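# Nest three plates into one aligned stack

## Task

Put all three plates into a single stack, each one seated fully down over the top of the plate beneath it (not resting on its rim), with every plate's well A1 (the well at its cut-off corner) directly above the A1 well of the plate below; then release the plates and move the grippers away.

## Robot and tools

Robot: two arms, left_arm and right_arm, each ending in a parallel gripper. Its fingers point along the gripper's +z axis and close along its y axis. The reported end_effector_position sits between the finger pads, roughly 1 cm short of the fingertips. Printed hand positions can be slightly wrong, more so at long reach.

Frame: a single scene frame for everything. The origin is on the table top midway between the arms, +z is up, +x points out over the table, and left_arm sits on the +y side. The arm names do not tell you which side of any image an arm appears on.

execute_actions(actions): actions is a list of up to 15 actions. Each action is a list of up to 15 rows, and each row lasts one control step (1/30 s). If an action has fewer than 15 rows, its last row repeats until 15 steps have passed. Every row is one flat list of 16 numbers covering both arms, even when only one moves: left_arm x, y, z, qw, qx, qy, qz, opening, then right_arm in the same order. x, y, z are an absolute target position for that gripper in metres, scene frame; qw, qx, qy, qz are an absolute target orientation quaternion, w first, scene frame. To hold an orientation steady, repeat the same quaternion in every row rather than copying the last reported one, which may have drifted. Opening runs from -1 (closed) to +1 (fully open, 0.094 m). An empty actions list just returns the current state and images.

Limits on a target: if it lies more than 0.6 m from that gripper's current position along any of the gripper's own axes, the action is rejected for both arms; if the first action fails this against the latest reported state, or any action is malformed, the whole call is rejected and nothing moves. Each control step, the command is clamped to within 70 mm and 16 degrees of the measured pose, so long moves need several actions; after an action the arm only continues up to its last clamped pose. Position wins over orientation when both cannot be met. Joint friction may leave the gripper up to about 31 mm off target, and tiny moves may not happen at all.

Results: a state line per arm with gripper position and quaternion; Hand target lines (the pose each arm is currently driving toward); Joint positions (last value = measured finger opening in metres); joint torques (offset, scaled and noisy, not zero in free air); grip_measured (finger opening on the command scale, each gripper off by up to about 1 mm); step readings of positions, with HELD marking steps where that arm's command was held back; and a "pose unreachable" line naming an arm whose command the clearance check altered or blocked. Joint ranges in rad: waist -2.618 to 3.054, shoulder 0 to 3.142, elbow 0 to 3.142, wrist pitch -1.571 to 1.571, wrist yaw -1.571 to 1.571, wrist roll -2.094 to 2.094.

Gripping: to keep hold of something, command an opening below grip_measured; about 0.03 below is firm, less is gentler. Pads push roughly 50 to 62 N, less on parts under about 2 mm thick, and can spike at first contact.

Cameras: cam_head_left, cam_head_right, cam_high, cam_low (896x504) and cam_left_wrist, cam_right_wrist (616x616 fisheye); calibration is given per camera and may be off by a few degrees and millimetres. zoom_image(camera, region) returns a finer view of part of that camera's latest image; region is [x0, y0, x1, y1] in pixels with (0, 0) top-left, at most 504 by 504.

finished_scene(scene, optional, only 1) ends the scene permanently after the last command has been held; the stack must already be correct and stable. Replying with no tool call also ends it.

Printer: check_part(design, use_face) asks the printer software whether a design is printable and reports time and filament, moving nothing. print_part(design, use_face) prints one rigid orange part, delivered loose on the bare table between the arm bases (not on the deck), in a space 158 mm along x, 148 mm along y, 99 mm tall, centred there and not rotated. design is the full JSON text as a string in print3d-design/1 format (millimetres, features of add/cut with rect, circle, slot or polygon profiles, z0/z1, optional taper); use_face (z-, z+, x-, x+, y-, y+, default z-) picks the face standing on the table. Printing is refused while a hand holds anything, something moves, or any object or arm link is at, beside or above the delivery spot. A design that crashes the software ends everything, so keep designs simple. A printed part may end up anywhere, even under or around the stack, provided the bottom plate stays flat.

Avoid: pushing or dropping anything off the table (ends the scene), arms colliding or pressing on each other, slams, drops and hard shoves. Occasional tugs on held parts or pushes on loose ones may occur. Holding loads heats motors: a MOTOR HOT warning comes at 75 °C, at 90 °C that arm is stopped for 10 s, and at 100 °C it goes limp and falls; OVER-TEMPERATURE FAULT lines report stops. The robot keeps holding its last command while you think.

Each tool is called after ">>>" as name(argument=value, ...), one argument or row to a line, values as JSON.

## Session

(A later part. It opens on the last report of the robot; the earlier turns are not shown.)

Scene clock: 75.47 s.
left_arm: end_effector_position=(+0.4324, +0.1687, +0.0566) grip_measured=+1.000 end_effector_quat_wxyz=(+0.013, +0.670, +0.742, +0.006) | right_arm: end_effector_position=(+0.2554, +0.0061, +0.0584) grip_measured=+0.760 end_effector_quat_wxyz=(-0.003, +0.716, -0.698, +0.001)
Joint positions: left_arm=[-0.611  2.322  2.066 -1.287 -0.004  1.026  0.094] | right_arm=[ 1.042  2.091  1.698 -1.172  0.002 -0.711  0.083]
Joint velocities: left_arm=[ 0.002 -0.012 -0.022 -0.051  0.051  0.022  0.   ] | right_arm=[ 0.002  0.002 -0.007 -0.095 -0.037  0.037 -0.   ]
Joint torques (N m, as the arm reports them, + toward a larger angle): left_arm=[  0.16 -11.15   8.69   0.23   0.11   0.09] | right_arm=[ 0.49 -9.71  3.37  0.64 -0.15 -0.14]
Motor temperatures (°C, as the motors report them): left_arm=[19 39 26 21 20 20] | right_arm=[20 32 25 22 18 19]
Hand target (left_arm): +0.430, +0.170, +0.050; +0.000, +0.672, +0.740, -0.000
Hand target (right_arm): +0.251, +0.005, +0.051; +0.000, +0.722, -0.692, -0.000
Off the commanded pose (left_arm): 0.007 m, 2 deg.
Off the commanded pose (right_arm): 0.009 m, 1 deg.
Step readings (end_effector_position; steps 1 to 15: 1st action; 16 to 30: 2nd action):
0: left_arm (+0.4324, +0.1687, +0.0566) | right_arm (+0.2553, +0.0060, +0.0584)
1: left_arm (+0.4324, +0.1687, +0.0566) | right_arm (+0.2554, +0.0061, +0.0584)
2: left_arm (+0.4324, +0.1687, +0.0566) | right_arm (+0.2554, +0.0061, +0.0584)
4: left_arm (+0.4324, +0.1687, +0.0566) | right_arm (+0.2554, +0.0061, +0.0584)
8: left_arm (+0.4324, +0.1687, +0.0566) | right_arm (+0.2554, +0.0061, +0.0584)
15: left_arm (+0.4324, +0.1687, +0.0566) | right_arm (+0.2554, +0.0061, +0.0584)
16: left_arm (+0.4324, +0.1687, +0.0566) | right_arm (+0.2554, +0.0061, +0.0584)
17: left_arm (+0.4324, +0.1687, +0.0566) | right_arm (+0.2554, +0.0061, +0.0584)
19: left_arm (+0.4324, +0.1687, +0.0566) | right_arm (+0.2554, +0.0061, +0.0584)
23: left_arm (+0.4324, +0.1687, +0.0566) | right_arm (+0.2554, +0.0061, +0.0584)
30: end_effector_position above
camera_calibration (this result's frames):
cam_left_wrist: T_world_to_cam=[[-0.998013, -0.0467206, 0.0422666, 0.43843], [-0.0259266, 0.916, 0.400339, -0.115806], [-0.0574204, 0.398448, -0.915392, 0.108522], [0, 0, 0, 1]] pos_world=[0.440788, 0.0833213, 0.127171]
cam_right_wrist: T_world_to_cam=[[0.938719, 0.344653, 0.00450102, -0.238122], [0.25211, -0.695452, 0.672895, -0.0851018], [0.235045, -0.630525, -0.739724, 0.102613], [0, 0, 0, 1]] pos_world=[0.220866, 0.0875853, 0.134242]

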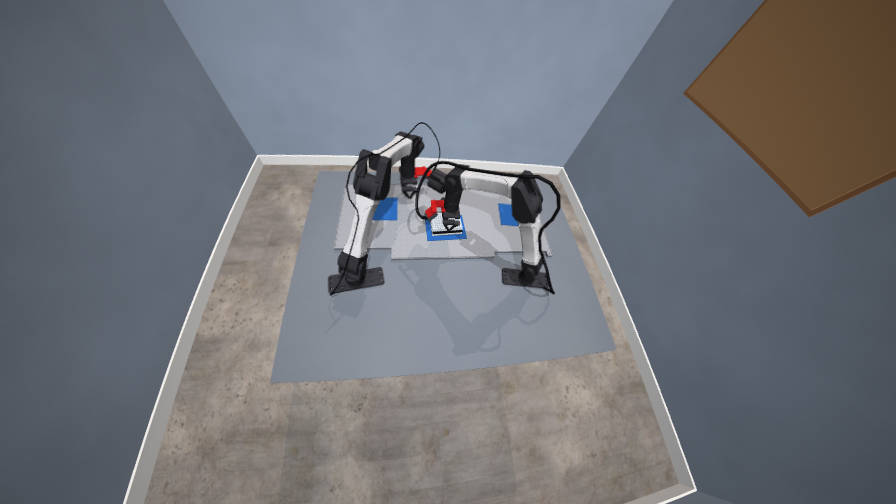

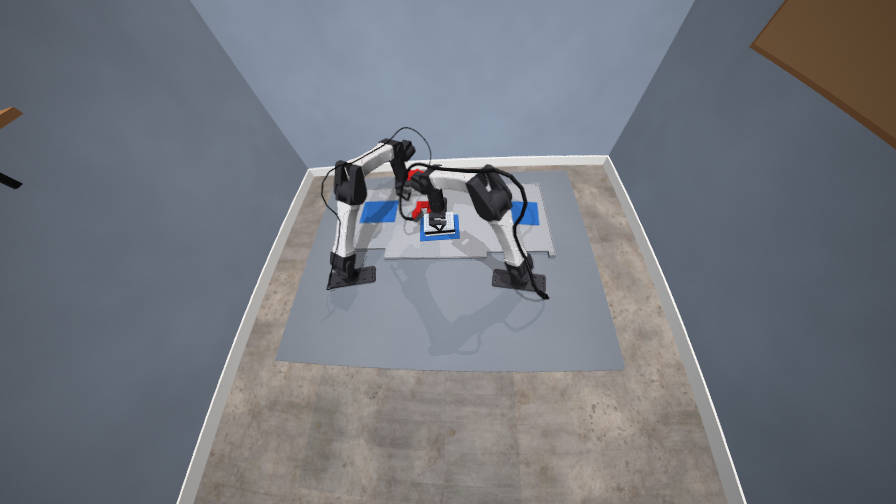

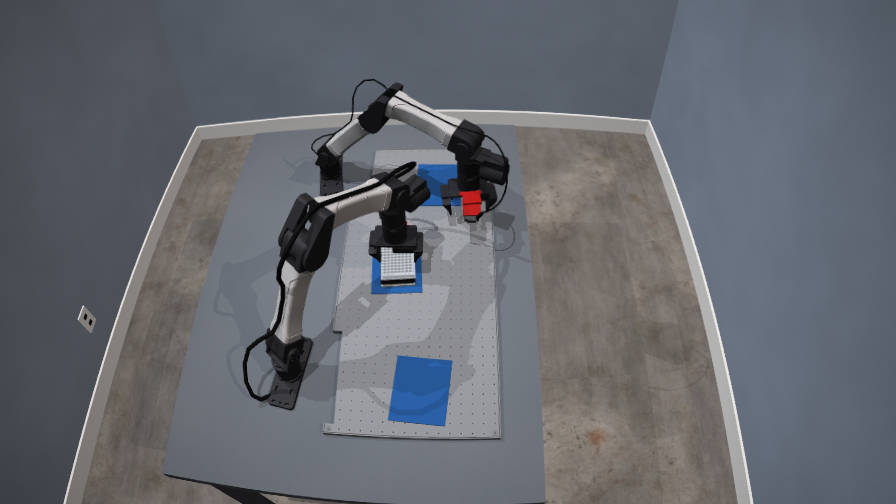

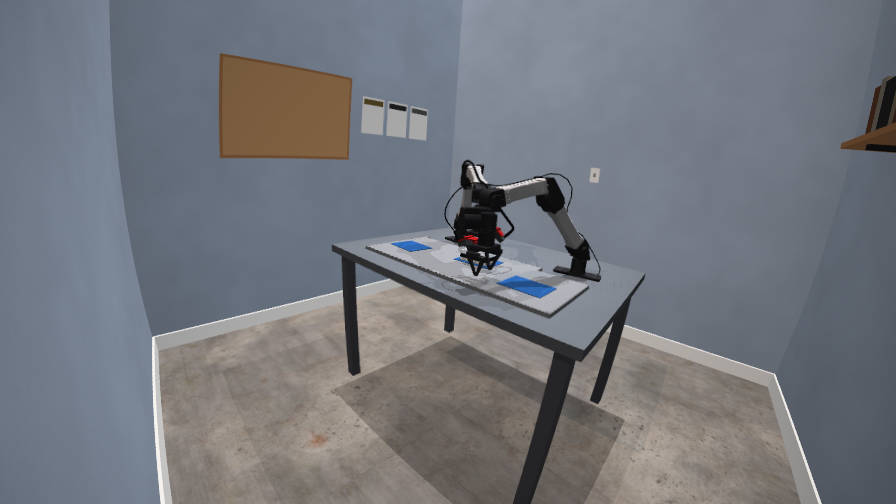

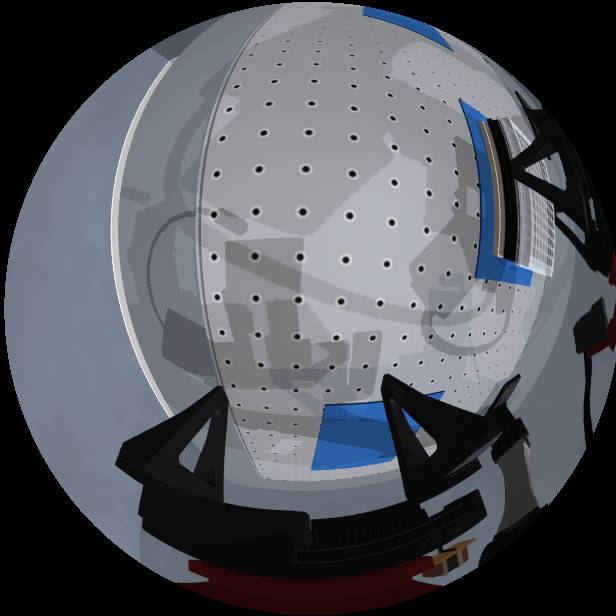

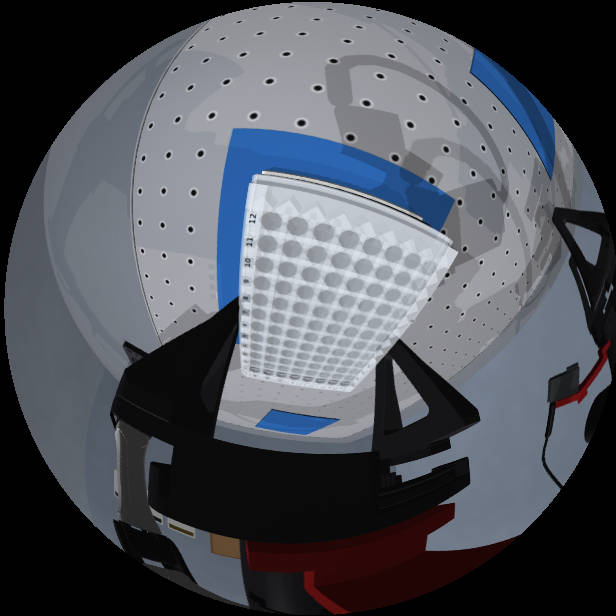

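>>> execute_actions(
  actions=[
    [[0.43,0.17,0.05,0,0.672,0.74,0,1,0.254,0.006,0.058,0,0.718,-0.696,0,0.72]],
    [[0.43,0.17,0.05,0,0.672,0.74,0,1,0.254,0.006,0.058,0,0.718,-0.696,0,0.8],[0.43,0.17,0.05,0,0.672,0.74,0,1,0.254,0.006,0.058,0,0.718,-0.696,0,0.85],[0.43,0.17,0.05,0,0.672,0.74,0,1,0.254,0.006,0.058,0,0.718,-0.696,0,1]],
    [[0.43,0.17,0.05,0,0.672,0.74,0,1,0.254,0.006,0.085,0,0.718,-0.696,0,1]],
    [[0.43,0.17,0.05,0,0.672,0.74,0,1,0.254,-0.03,0.12,0,0.718,-0.696,0,1]],
    [[0.43,0.17,0.05,0,0.672,0.74,0,1,0.26,-0.09,0.12,0,0.718,-0.696,0,1]],
    [[0.43,0.17,0.05,0,0.672,0.74,0,1,0.27,-0.15,0.12,0,0.718,-0.696,0,1]],
    [[0.43,0.17,0.05,0,0.672,0.74,0,1,0.27,-0.2,0.1,0,0.718,-0.696,0,1]],
  ],
)

>>> zoom_image(
  camera="cam_left_wrist",
  region=[440,90,600,310],
)

>>> zoom_image(
  camera="cam_right_wrist",
  region=[250,0,520,200],
)

Scene clock: 80.00 s.
left_arm: end_effector_position=(+0.4324, +0.1687, +0.0566) grip_measured=+1.000 end_effector_quat_wxyz=(+0.013, +0.670, +0.742, +0.006) | right_arm: end_effector_position=(+0.2696, -0.2020, +0.0982) grip_measured=+0.997 end_effector_quat_wxyz=(+0.015, +0.712, -0.702, -0.002)
Joint positions: left_arm=[-0.611  2.322  2.066 -1.287 -0.004  1.026  0.094] | right_arm=[ 0.527  1.667  1.299 -1.232  0.009 -1.214  0.094]
Joint velocities: left_arm=[-0.027 -0.002 -0.002  0.007  0.007 -0.051  0.   ] | right_arm=[ 0.007 -0.007 -0.007  0.051 -0.037 -0.125 -0.   ]
Joint torques (N m, as the arm reports them, + toward a larger angle): left_arm=[  0.21 -11.05   8.78   0.28   0.13   0.04] | right_arm=[ 0.02 -7.64  4.48  0.44 -0.21 -0.09]
Motor temperatures (°C, as the motors report them): left_arm=[19 40 27 21 20 20] | right_arm=[20 33 25 22 18 19]
Hand target (left_arm): +0.430, +0.170, +0.050; +0.000, +0.672, +0.740, -0.000
Hand target (right_arm): +0.270, -0.200, +0.100; +0.001, +0.718, -0.696, +0.001
Off the commanded pose (left_arm): 0.007 m, 2 deg.
Off the commanded pose (right_arm): 0.003 m, 2 deg.
Step readings (end_effector_position; steps 1 to 15: 1st action; 16 to 30: 2nd action; 31 to 45: 3rd action; 46 to 60: 4th action; 61 to 75: 5th action; 76 to 90: 6th action; 91 to 105: 7th action):
0: left_arm (+0.4324, +0.1687, +0.0566) | right_arm (+0.2554, +0.0061, +0.0584)
1: left_arm (+0.4324, +0.1687, +0.0566) | right_arm (+0.2554, +0.0061, +0.0584)
2: left_arm (+0.4324, +0.1687, +0.0566) | right_arm (+0.2554, +0.0061, +0.0584)
4: left_arm (+0.4324, +0.1687, +0.0566) | right_arm (+0.2554, +0.0061, +0.0584)
8: left_arm (+0.4324, +0.1687, +0.0566) | right_arm (+0.2554, +0.0061, +0.0584)
15: left_arm (+0.4324, +0.1687, +0.0566) | right_arm (+0.2554, +0.0061, +0.0584)
16: left_arm (+0.4324, +0.1687, +0.0566) | right_arm (+0.2554, +0.0061, +0.0584)
17: left_arm (+0.4324, +0.1687, +0.0566) | right_arm (+0.2554, +0.0061, +0.0584)
19: left_arm (+0.4324, +0.1687, +0.0566) | right_arm (+0.2553, +0.0060, +0.0583)
23: left_arm (+0.4324, +0.1687, +0.0566) | right_arm (+0.2553, +0.0060, +0.0583)
30: left_arm (+0.4324, +0.1687, +0.0566) | right_arm (+0.2554, +0.0061, +0.0584)
31: left_arm (+0.4324, +0.1687, +0.0566) | right_arm (+0.2549, +0.0055, +0.0601)
32: left_arm (+0.4324, +0.1687, +0.0566) | right_arm (+0.2543, +0.0048, +0.0627)
34: left_arm (+0.4324, +0.1687, +0.0566) | right_arm (+0.2555, +0.0063, +0.0692)
38: left_arm (+0.4324, +0.1687, +0.0566) | right_arm (+0.2555, +0.0063, +0.0734)
45: left_arm (+0.4324, +0.1687, +0.0566) | right_arm (+0.2528, +0.0030, +0.0735)
46: left_arm (+0.4324, +0.1687, +0.0566) | right_arm (+0.2532, +0.0010, +0.0761)
47: left_arm (+0.4324, +0.1687, +0.0566) | right_arm (+0.2528, -0.0038, +0.0806)
49: left_arm (+0.4324, +0.1687, +0.0566) | right_arm (+0.2559, -0.0139, +0.0960)
53: left_arm (+0.4324, +0.1687, +0.0566) | right_arm (+0.2587, -0.0254, +0.1166)
60: left_arm (+0.4324, +0.1687, +0.0566) | right_arm (+0.2559, -0.0287, +0.1171)
61: left_arm (+0.4324, +0.1687, +0.0566) | right_arm (+0.2566, -0.0322, +0.1159)
62: left_arm (+0.4324, +0.1687, +0.0566) | right_arm (+0.2550, -0.0434, +0.1136)
64: left_arm (+0.4324, +0.1687, +0.0566) | right_arm (+0.2556, -0.0717, +0.1125)
68: left_arm (+0.4324, +0.1687, +0.0566) | right_arm (+0.2640, -0.0913, +0.1177)
75: left_arm (+0.4324, +0.1687, +0.0566) | right_arm (+0.2637, -0.0909, +0.1187)
76: left_arm (+0.4324, +0.1687, +0.0566) | right_arm (+0.2647, -0.0944, +0.1174)
77: left_arm (+0.4324, +0.1687, +0.0566) | right_arm (+0.2642, -0.1055, +0.1151)
79: left_arm (+0.4324, +0.1687, +0.0566) | right_arm (+0.2664, -0.1335, +0.1140)
83: left_arm (+0.4324, +0.1687, +0.0566) | right_arm (+0.2734, -0.1518, +0.1183)
90: left_arm (+0.4324, +0.1687, +0.0566) | right_arm (+0.2732, -0.1515, +0.1188)
91: left_arm (+0.4324, +0.1687, +0.0566) | right_arm (+0.2741, -0.1543, +0.1160)
92: left_arm (+0.4324, +0.1687, +0.0566) | right_arm (+0.2720, -0.1642, +0.1109)
94: left_arm (+0.4324, +0.1687, +0.0566) | right_arm (+0.2650, -0.1898, +0.1017)
98: left_arm (+0.4324, +0.1687, +0.0566) | right_arm (+0.2647, -0.2039, +0.0964)
105: end_effector_position above
camera_calibration (this result's frames):
cam_left_wrist: T_world_to_cam=[[-0.998013, -0.0467206, 0.0422666, 0.43843], [-0.0259266, 0.916, 0.400339, -0.115806], [-0.0574204, 0.398448, -0.915392, 0.108522], [0, 0, 0, 1]] pos_world=[0.440788, 0.0833213, 0.127171]
cam_right_wrist: T_world_to_cam=[[0.942278, 0.333345, -0.0315096, -0.179712], [0.264512, -0.683385, 0.680454, -0.261849], [0.205293, -0.649512, -0.732113, 0.000962603], [0, 0, 0, 1]] pos_world=[0.238403, -0.118412, 0.173218]

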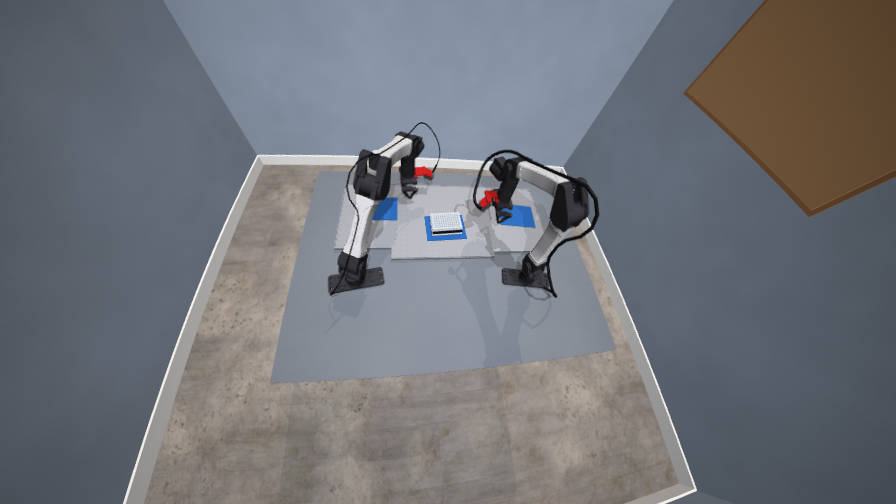

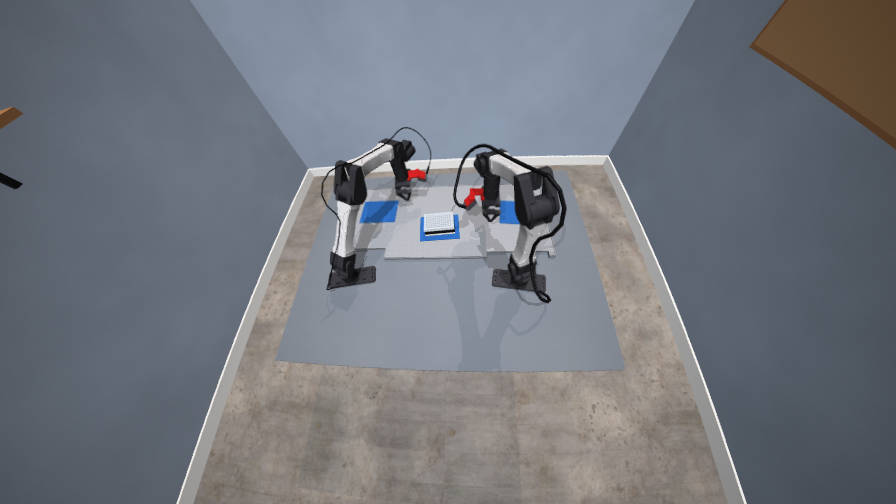

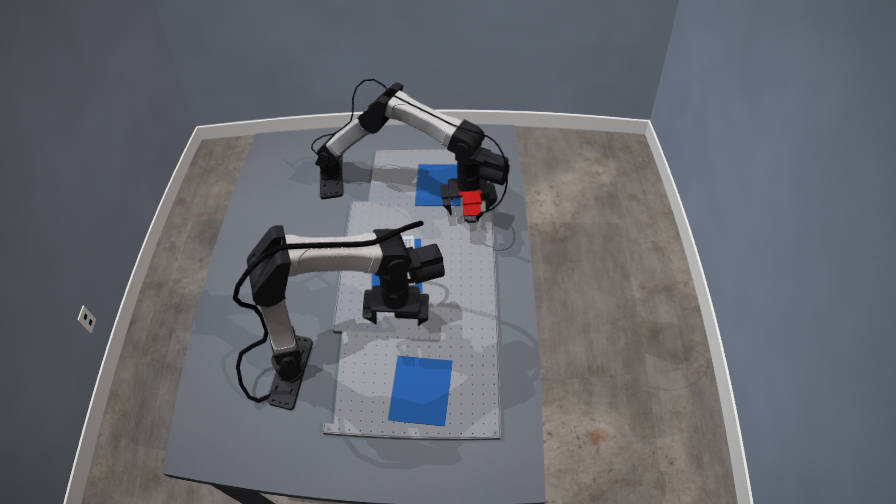

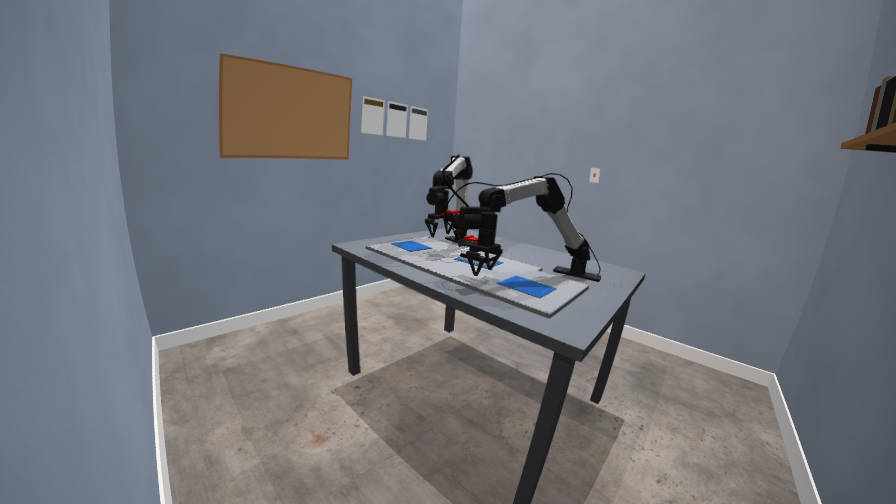

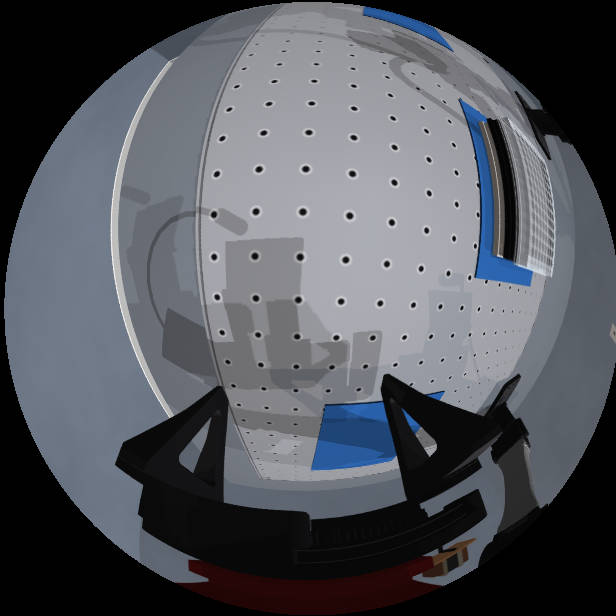

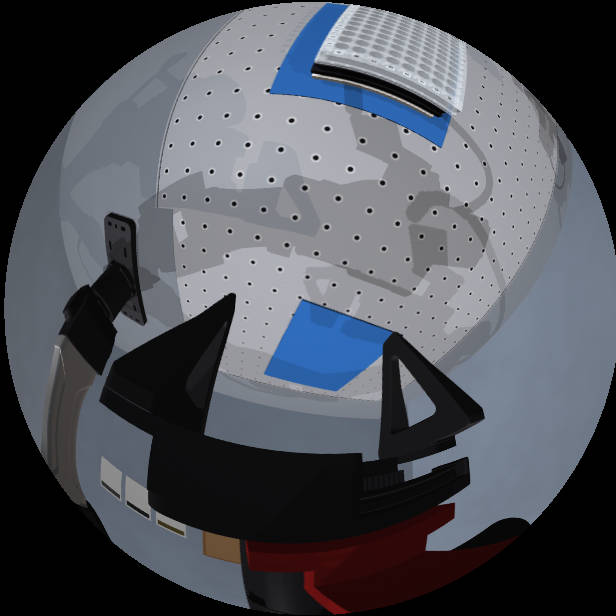

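Region (440, 90, 600, 310) of cam_left_wrist's 616x616 image, scaled by 2.291, with more detail than that image has; it fills the left 367 columns of this view, and the rest is white.

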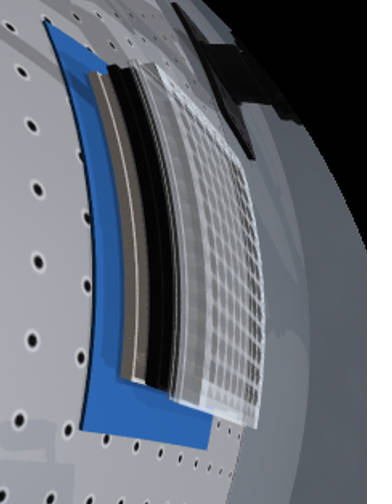

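Region (250, 0, 520, 200) of cam_right_wrist's 616x616 image, scaled by 1.867, with more detail than that image has; it fills the top 373 rows of this view, and the rest is white.

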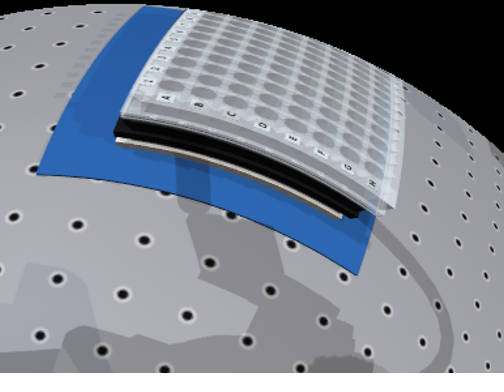

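+y end dropped; push −y with left.

>>> execute_actions(
  actions=[
    [[0.37,0.17,0.06,0,0.677,0.736,0,0.3,0.27,-0.2,0.1,0,0.718,-0.696,0,1]],
    [[0.31,0.16,0.06,0,0.677,0.736,0,0.3,0.27,-0.2,0.1,0,0.718,-0.696,0,1]],
    [[0.25,0.14,0.055,0,0.677,0.736,0,0.3,0.27,-0.2,0.1,0,0.718,-0.696,0,1]],
    [[0.245,0.115,0.045,0,0.677,0.736,0,0.3,0.27,-0.2,0.1,0,0.718,-0.696,0,1]],
    [[0.245,0.10,0.045,0,0.677,0.736,0,0.3,0.27,-0.2,0.1,0,0.718,-0.696,0,1]],
  ],
)

Scene clock: 83.07 s.
left_arm: end_effector_position=(+0.2445, +0.1046, +0.0495) grip_measured=+0.302 end_effector_quat_wxyz=(+0.003, +0.678, +0.735, -0.001) | right_arm: end_effector_position=(+0.2710, -0.2015, +0.0981) grip_measured=+0.997 end_effector_quat_wxyz=(+0.013, +0.714, -0.700, -0.001)
Joint positions: left_arm=[-1.021  1.884  1.366 -1.046  0.001  0.636  0.061] | right_arm=[ 0.527  1.667  1.299 -1.226  0.009 -1.222  0.094]
Joint velocities: left_arm=[-0.007  0.002 -0.012  0.007 -0.007 -0.081 -0.   ] | right_arm=[ 0.002 -0.037  0.007 -0.007  0.022 -0.037  0.   ]
Joint torques (N m, as the arm reports them, + toward a larger angle): left_arm=[-0.88 -7.37  9.1   0.46  0.09 -0.02] | right_arm=[-0.05 -7.69  4.42  0.46 -0.22 -0.12]
Motor temperatures (°C, as the motors report them): left_arm=[19 40 27 21 20 20] | right_arm=[20 33 24 22 18 19]
Hand target (left_arm): +0.245, +0.100, +0.045; -0.000, +0.677, +0.736, +0.000
Hand target (right_arm): +0.270, -0.200, +0.100; +0.000, +0.718, -0.696, +0.000
Off the commanded pose (left_arm): 0.006 m, 0 deg.
Off the commanded pose (right_arm): 0.003 m, 2 deg.
Step readings (end_effector_position; steps 1 to 15: 1st action; 16 to 30: 2nd action; 31 to 45: 3rd action; 46 to 60: 4th action; 61 to 75: 5th action):
0: left_arm (+0.4324, +0.1687, +0.0566) | right_arm (+0.2709, -0.2015, +0.0981)
1: left_arm (+0.4288, +0.1690, +0.0547) | right_arm (+0.2709, -0.2015, +0.0981)
2: left_arm (+0.4141, +0.1734, +0.0518) | right_arm (+0.2709, -0.2015, +0.0981)
4: left_arm (+0.3826, +0.1795, +0.0502) | right_arm (+0.2709, -0.2015, +0.0981)
8: left_arm (+0.3636, +0.1754, +0.0573) | right_arm (+0.2709, -0.2015, +0.0981)
15: left_arm (+0.3698, +0.1715, +0.0608) | right_arm (+0.2710, -0.2015, +0.0981)
16: left_arm (+0.3668, +0.1702, +0.0587) | right_arm (+0.2710, -0.2015, +0.0981)
17: left_arm (+0.3538, +0.1720, +0.0557) | right_arm (+0.2710, -0.2015, +0.0981)
19: left_arm (+0.3223, +0.1725, +0.0532) | right_arm (+0.2710, -0.2015, +0.0981)
23: left_arm (+0.3040, +0.1632, +0.0577) | right_arm (+0.2710, -0.2015, +0.0981)
30: left_arm (+0.3090, +0.1597, +0.0596) | right_arm (+0.2710, -0.2015, +0.0981)
31: left_arm (+0.3060, +0.1579, +0.0575) | right_arm (+0.2710, -0.2015, +0.0981)
32: left_arm (+0.2945, +0.1571, +0.0545) | right_arm (+0.2710, -0.2015, +0.0981)
34: left_arm (+0.2644, +0.1522, +0.0511) | right_arm (+0.2710, -0.2015, +0.0981)
38: left_arm (+0.2457, +0.1416, +0.0523) | right_arm (+0.2710, -0.2015, +0.0981)
45: left_arm (+0.2483, +0.1394, +0.0532) | right_arm (+0.2710, -0.2015, +0.0981)
46: left_arm (+0.2478, +0.1381, +0.0530) | right_arm (+0.2710, -0.2015, +0.0981)
47: left_arm (+0.2464, +0.1349, +0.0526) | right_arm (+0.2710, -0.2015, +0.0981)
49: left_arm (+0.2426, +0.1270, +0.0511) | right_arm (+0.2710, -0.2015, +0.0981)
53: left_arm (+0.2405, +0.1218, +0.0490) | right_arm (+0.2710, -0.2015, +0.0981)
60: left_arm (+0.2413, +0.1209, +0.0492) | right_arm (+0.2710, -0.2015, +0.0981)
61: left_arm (+0.2414, +0.1197, +0.0497) | right_arm (+0.2710, -0.2015, +0.0981)
62: left_arm (+0.2429, +0.1159, +0.0502) | right_arm (+0.2710, -0.2015, +0.0981)
64: left_arm (+0.2450, +0.1078, +0.0506) | right_arm (+0.2710, -0.2015, +0.0981)
68: left_arm (+0.2445, +0.1046, +0.0496) | right_arm (+0.2710, -0.2015, +0.0981)
75: end_effector_position above
camera_calibration (this result's frames):
cam_left_wrist: T_world_to_cam=[[-0.997538, -0.0265772, 0.0648938, 0.244833], [0.00184552, 0.915128, 0.403159, -0.0659216], [-0.070101, 0.402286, -0.912826, 0.119281], [0, 0, 0, 1]] pos_world=[0.252714, 0.0188485, 0.119572]
cam_right_wrist: T_world_to_cam=[[0.939727, 0.340945, -0.025869, -0.179449], [0.266451, -0.682786, 0.680299, -0.262212], [0.214282, -0.646189, -0.732478, -0.000734783], [0, 0, 0, 1]] pos_world=[0.238658, -0.118327, 0.173202]

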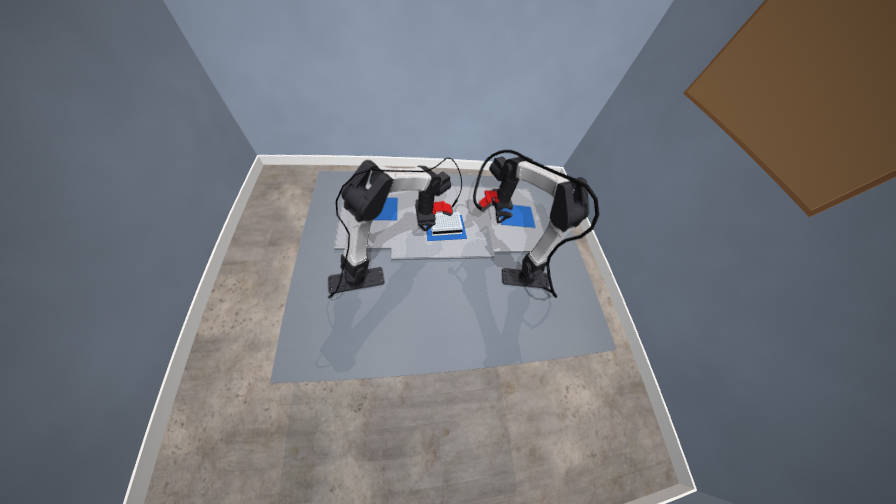

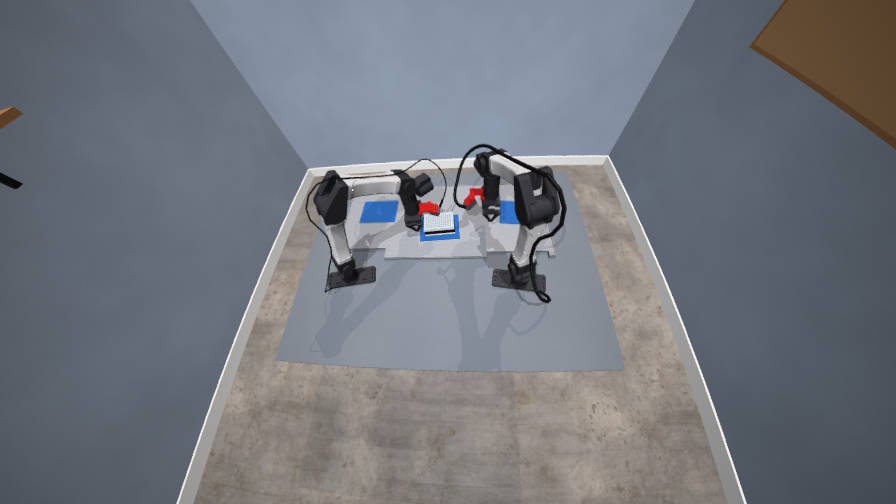

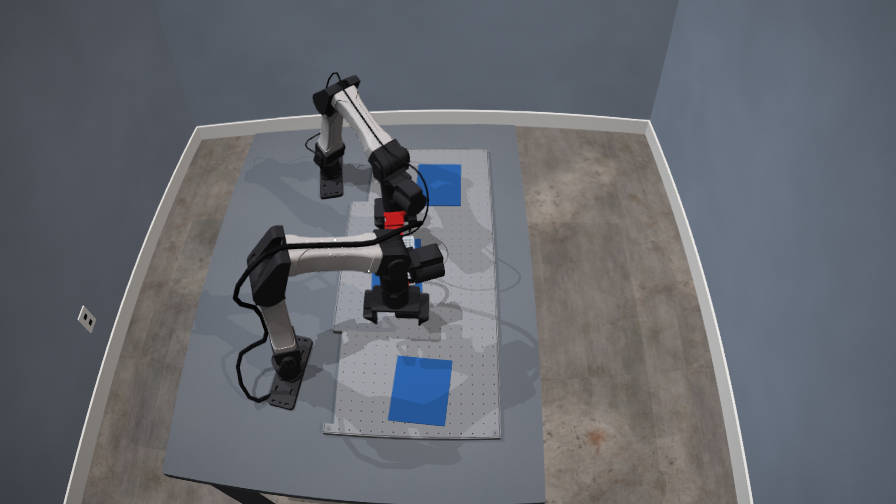

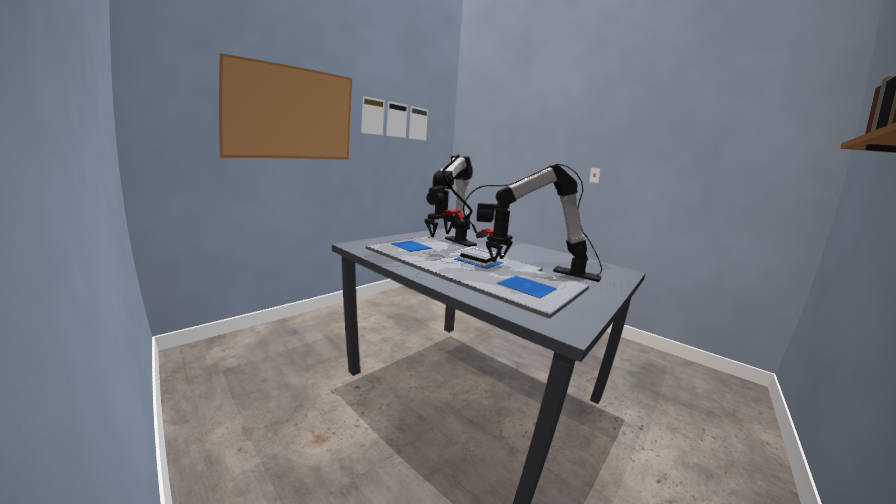

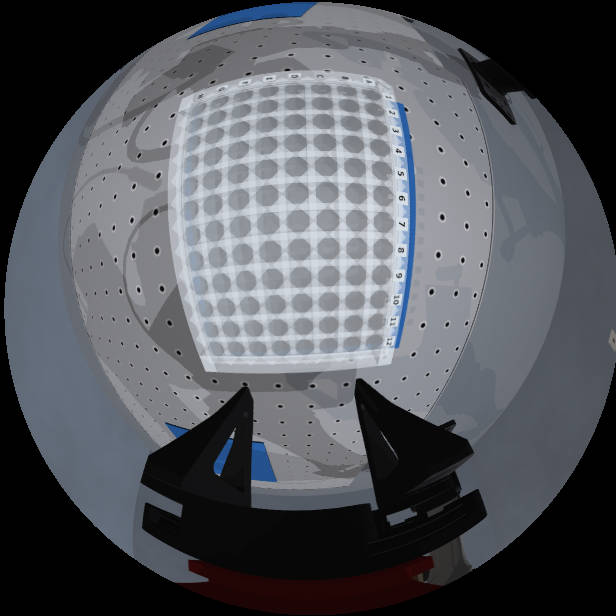

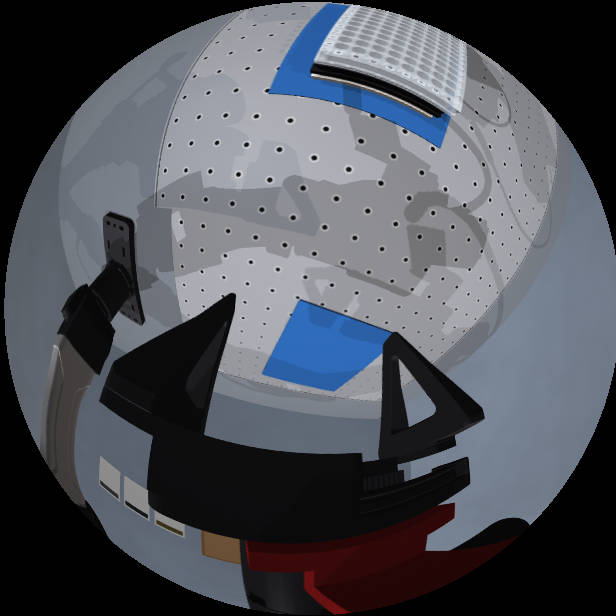

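>>> execute_actions(
  actions=[
    [[0.246,0.092,0.044,0,0.677,0.736,0,0.3,0.27,-0.2,0.1,0,0.718,-0.696,0,1]],
    [[0.246,0.087,0.044,0,0.677,0.736,0,0.3,0.27,-0.2,0.1,0,0.718,-0.696,0,1]],
    [[0.246,0.083,0.044,0,0.677,0.736,0,0.3,0.27,-0.2,0.1,0,0.718,-0.696,0,1]],
  ],
)

>>> zoom_image(
  camera="cam_right_wrist",
  region=[250,0,520,200],
)

Scene clock: 85.33 s.
left_arm: end_effector_position=(+0.2479, +0.0867, +0.0493) grip_measured=+0.302 end_effector_quat_wxyz=(+0.008, +0.676, +0.736, -0.001) | right_arm: end_effector_position=(+0.2710, -0.2015, +0.0981) grip_measured=+0.997 end_effector_quat_wxyz=(+0.013, +0.714, -0.700, -0.001)
Joint positions: left_arm=[-1.046  1.934  1.432 -1.053  0.001  0.607  0.061] | right_arm=[ 0.527  1.667  1.299 -1.226  0.009 -1.222  0.094]
Joint velocities: left_arm=[ 0.007 -0.012  0.032 -0.066  0.037 -0.022 -0.   ] | right_arm=[-0.012 -0.012 -0.012  0.007 -0.066  0.051 -0.001]
Joint torques (N m, as the arm reports them, + toward a larger angle): left_arm=[-1.01 -7.91  9.15  0.38  0.06 -0.05] | right_arm=[-0.03 -7.64  4.41  0.44 -0.23 -0.11]
Motor temperatures (°C, as the motors report them): left_arm=[19 39 27 21 20 20] | right_arm=[20 33 24 22 18 19]
Hand target (left_arm): +0.246, +0.083, +0.044; +0.000, +0.677, +0.736, -0.000
Hand target (right_arm): +0.270, -0.200, +0.100; +0.000, +0.718, -0.696, +0.000
Off the commanded pose (left_arm): 0.007 m, 1 deg.
Off the commanded pose (right_arm): 0.003 m, 2 deg.
Step readings (end_effector_position; steps 1 to 15: 1st action; 16 to 30: 2nd action; 31 to 45: 3rd action):
0: left_arm (+0.2445, +0.1046, +0.0495) | right_arm (+0.2710, -0.2015, +0.0981)
1: left_arm (+0.2447, +0.1038, +0.0498) | right_arm (+0.2710, -0.2015, +0.0981)
2: left_arm (+0.2458, +0.1017, +0.0500) | right_arm (+0.2710, -0.2015, +0.0981)
4: left_arm (+0.2468, +0.0979, +0.0499) | right_arm (+0.2710, -0.2015, +0.0981)
8: left_arm (+0.2464, +0.0966, +0.0488) | right_arm (+0.2710, -0.2015, +0.0981)
15: left_arm (+0.2464, +0.0966, +0.0488) | right_arm (+0.2710, -0.2015, +0.0981)
16: left_arm (+0.2465, +0.0961, +0.0489) | right_arm (+0.2710, -0.2015, +0.0981)
17: left_arm (+0.2470, +0.0947, +0.0491) | right_arm (+0.2710, -0.2015, +0.0981)
19: left_arm (+0.2475, +0.0920, +0.0493) | right_arm (+0.2710, -0.2015, +0.0981)
23: left_arm (+0.2471, +0.0910, +0.0491) | right_arm (+0.2710, -0.2015, +0.0981)
30: left_arm (+0.2471, +0.0910, +0.0491) | right_arm (+0.2710, -0.2015, +0.0981)
31: left_arm (+0.2472, +0.0907, +0.0493) | right_arm (+0.2710, -0.2015, +0.0981)
32: left_arm (+0.2476, +0.0896, +0.0494) | right_arm (+0.2710, -0.2015, +0.0981)
34: left_arm (+0.2481, +0.0874, +0.0496) | right_arm (+0.2710, -0.2015, +0.0981)
38: left_arm (+0.2479, +0.0867, +0.0493) | right_arm (+0.2710, -0.2015, +0.0981)
45: end_effector_position above
camera_calibration (this result's frames):
cam_left_wrist: T_world_to_cam=[[-0.99782, -0.0291573, 0.0591957, 0.248321], [-0.00331676, 0.918109, 0.396314, -0.0481106], [-0.0659035, 0.395254, -0.916205, 0.126333], [0, 0, 0, 1]] pos_world=[0.255946, 0.00147745, 0.120115]
cam_right_wrist: T_world_to_cam=[[0.939727, 0.340945, -0.025869, -0.179449], [0.266451, -0.682786, 0.680299, -0.262212], [0.214282, -0.646189, -0.732478, -0.000734783], [0, 0, 0, 1]] pos_world=[0.238658, -0.118327, 0.173202]

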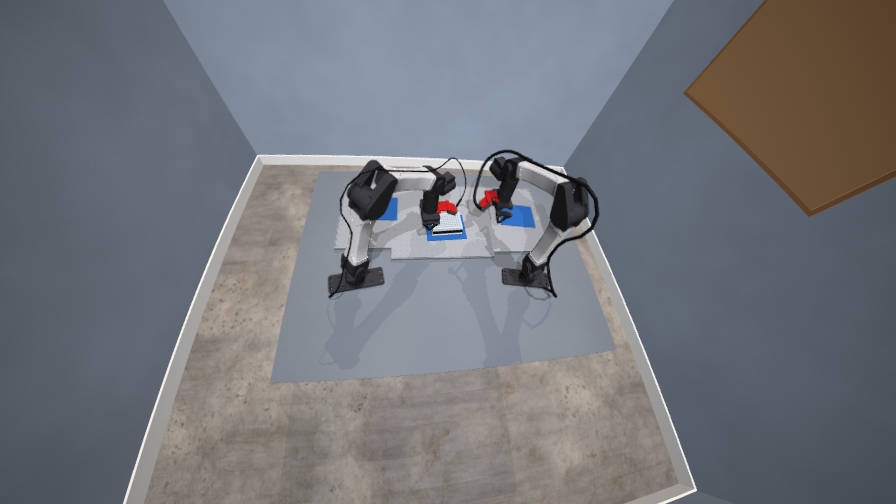

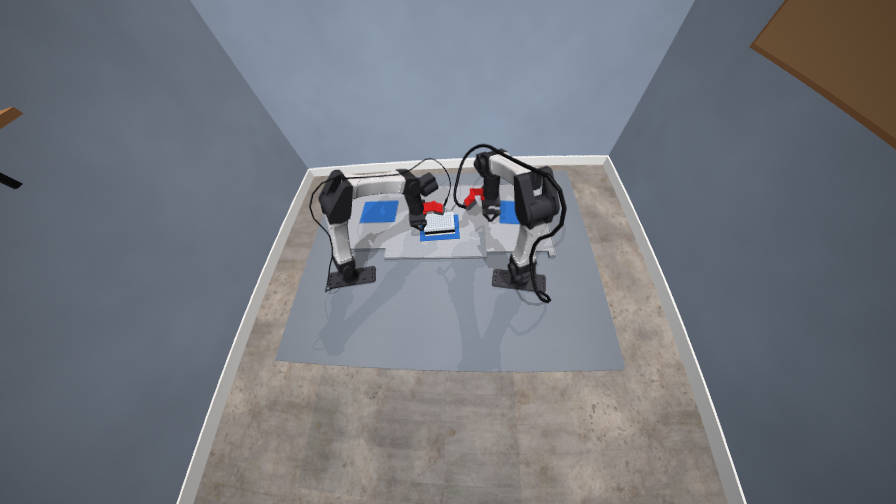

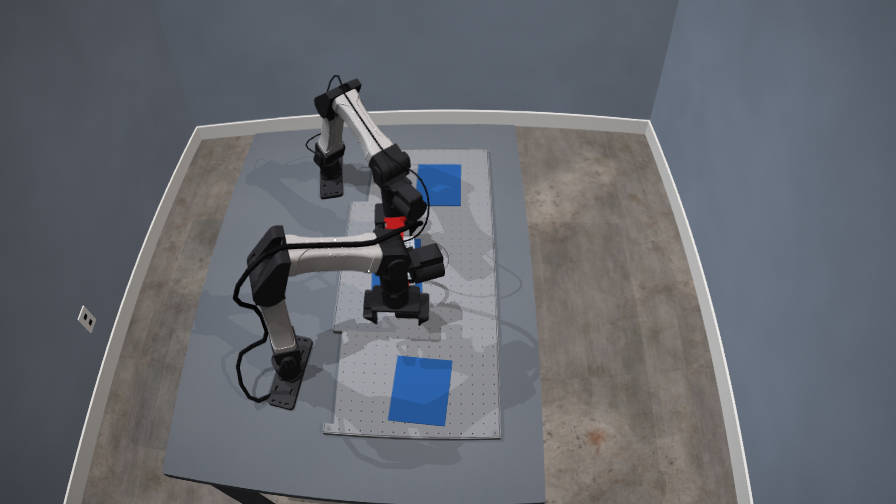

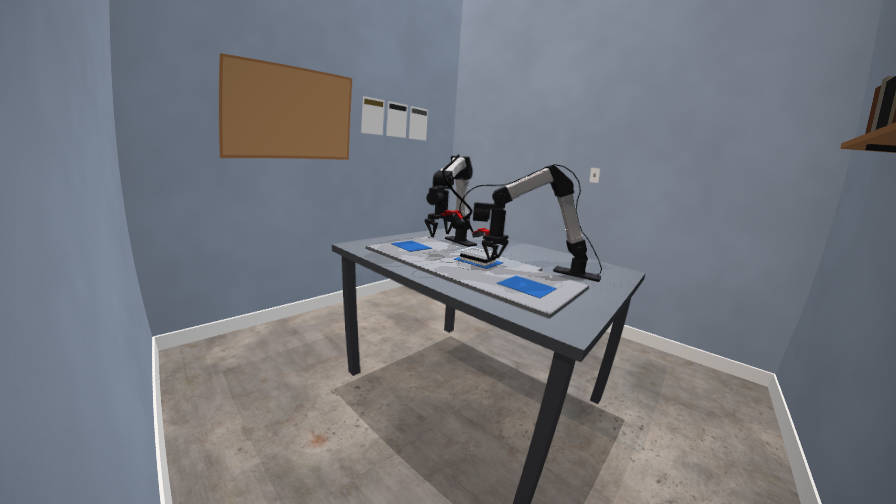

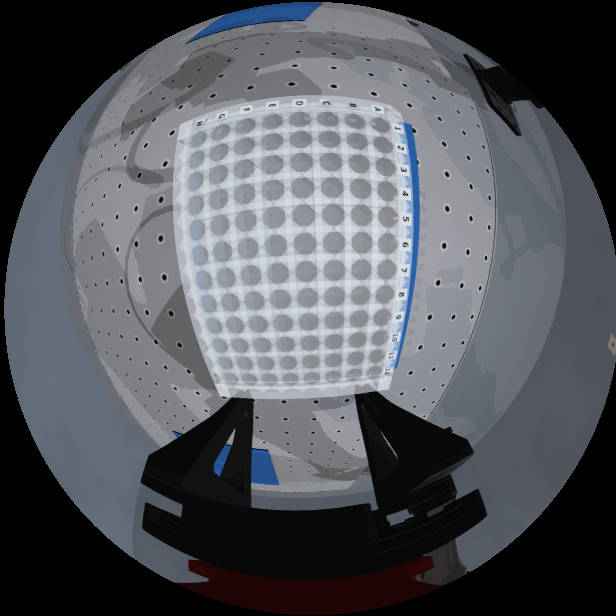

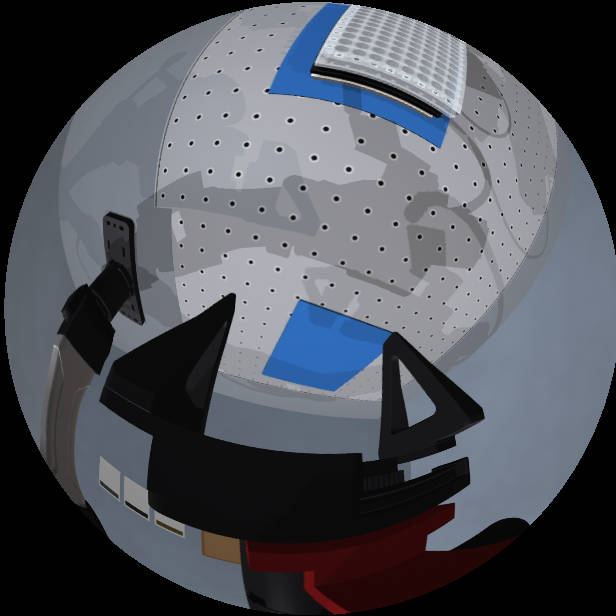

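Region (250, 0, 520, 200) of cam_right_wrist's 616x616 image, scaled by 1.867, with more detail than that image has; it fills the top 373 rows of this view, and the rest is white.

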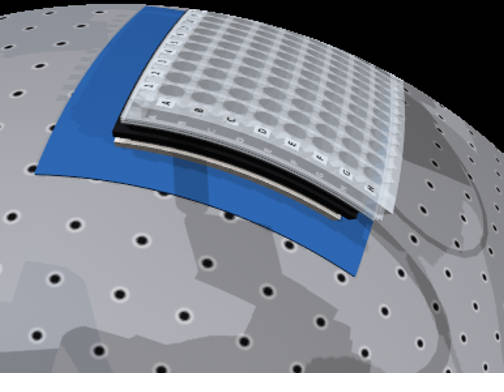

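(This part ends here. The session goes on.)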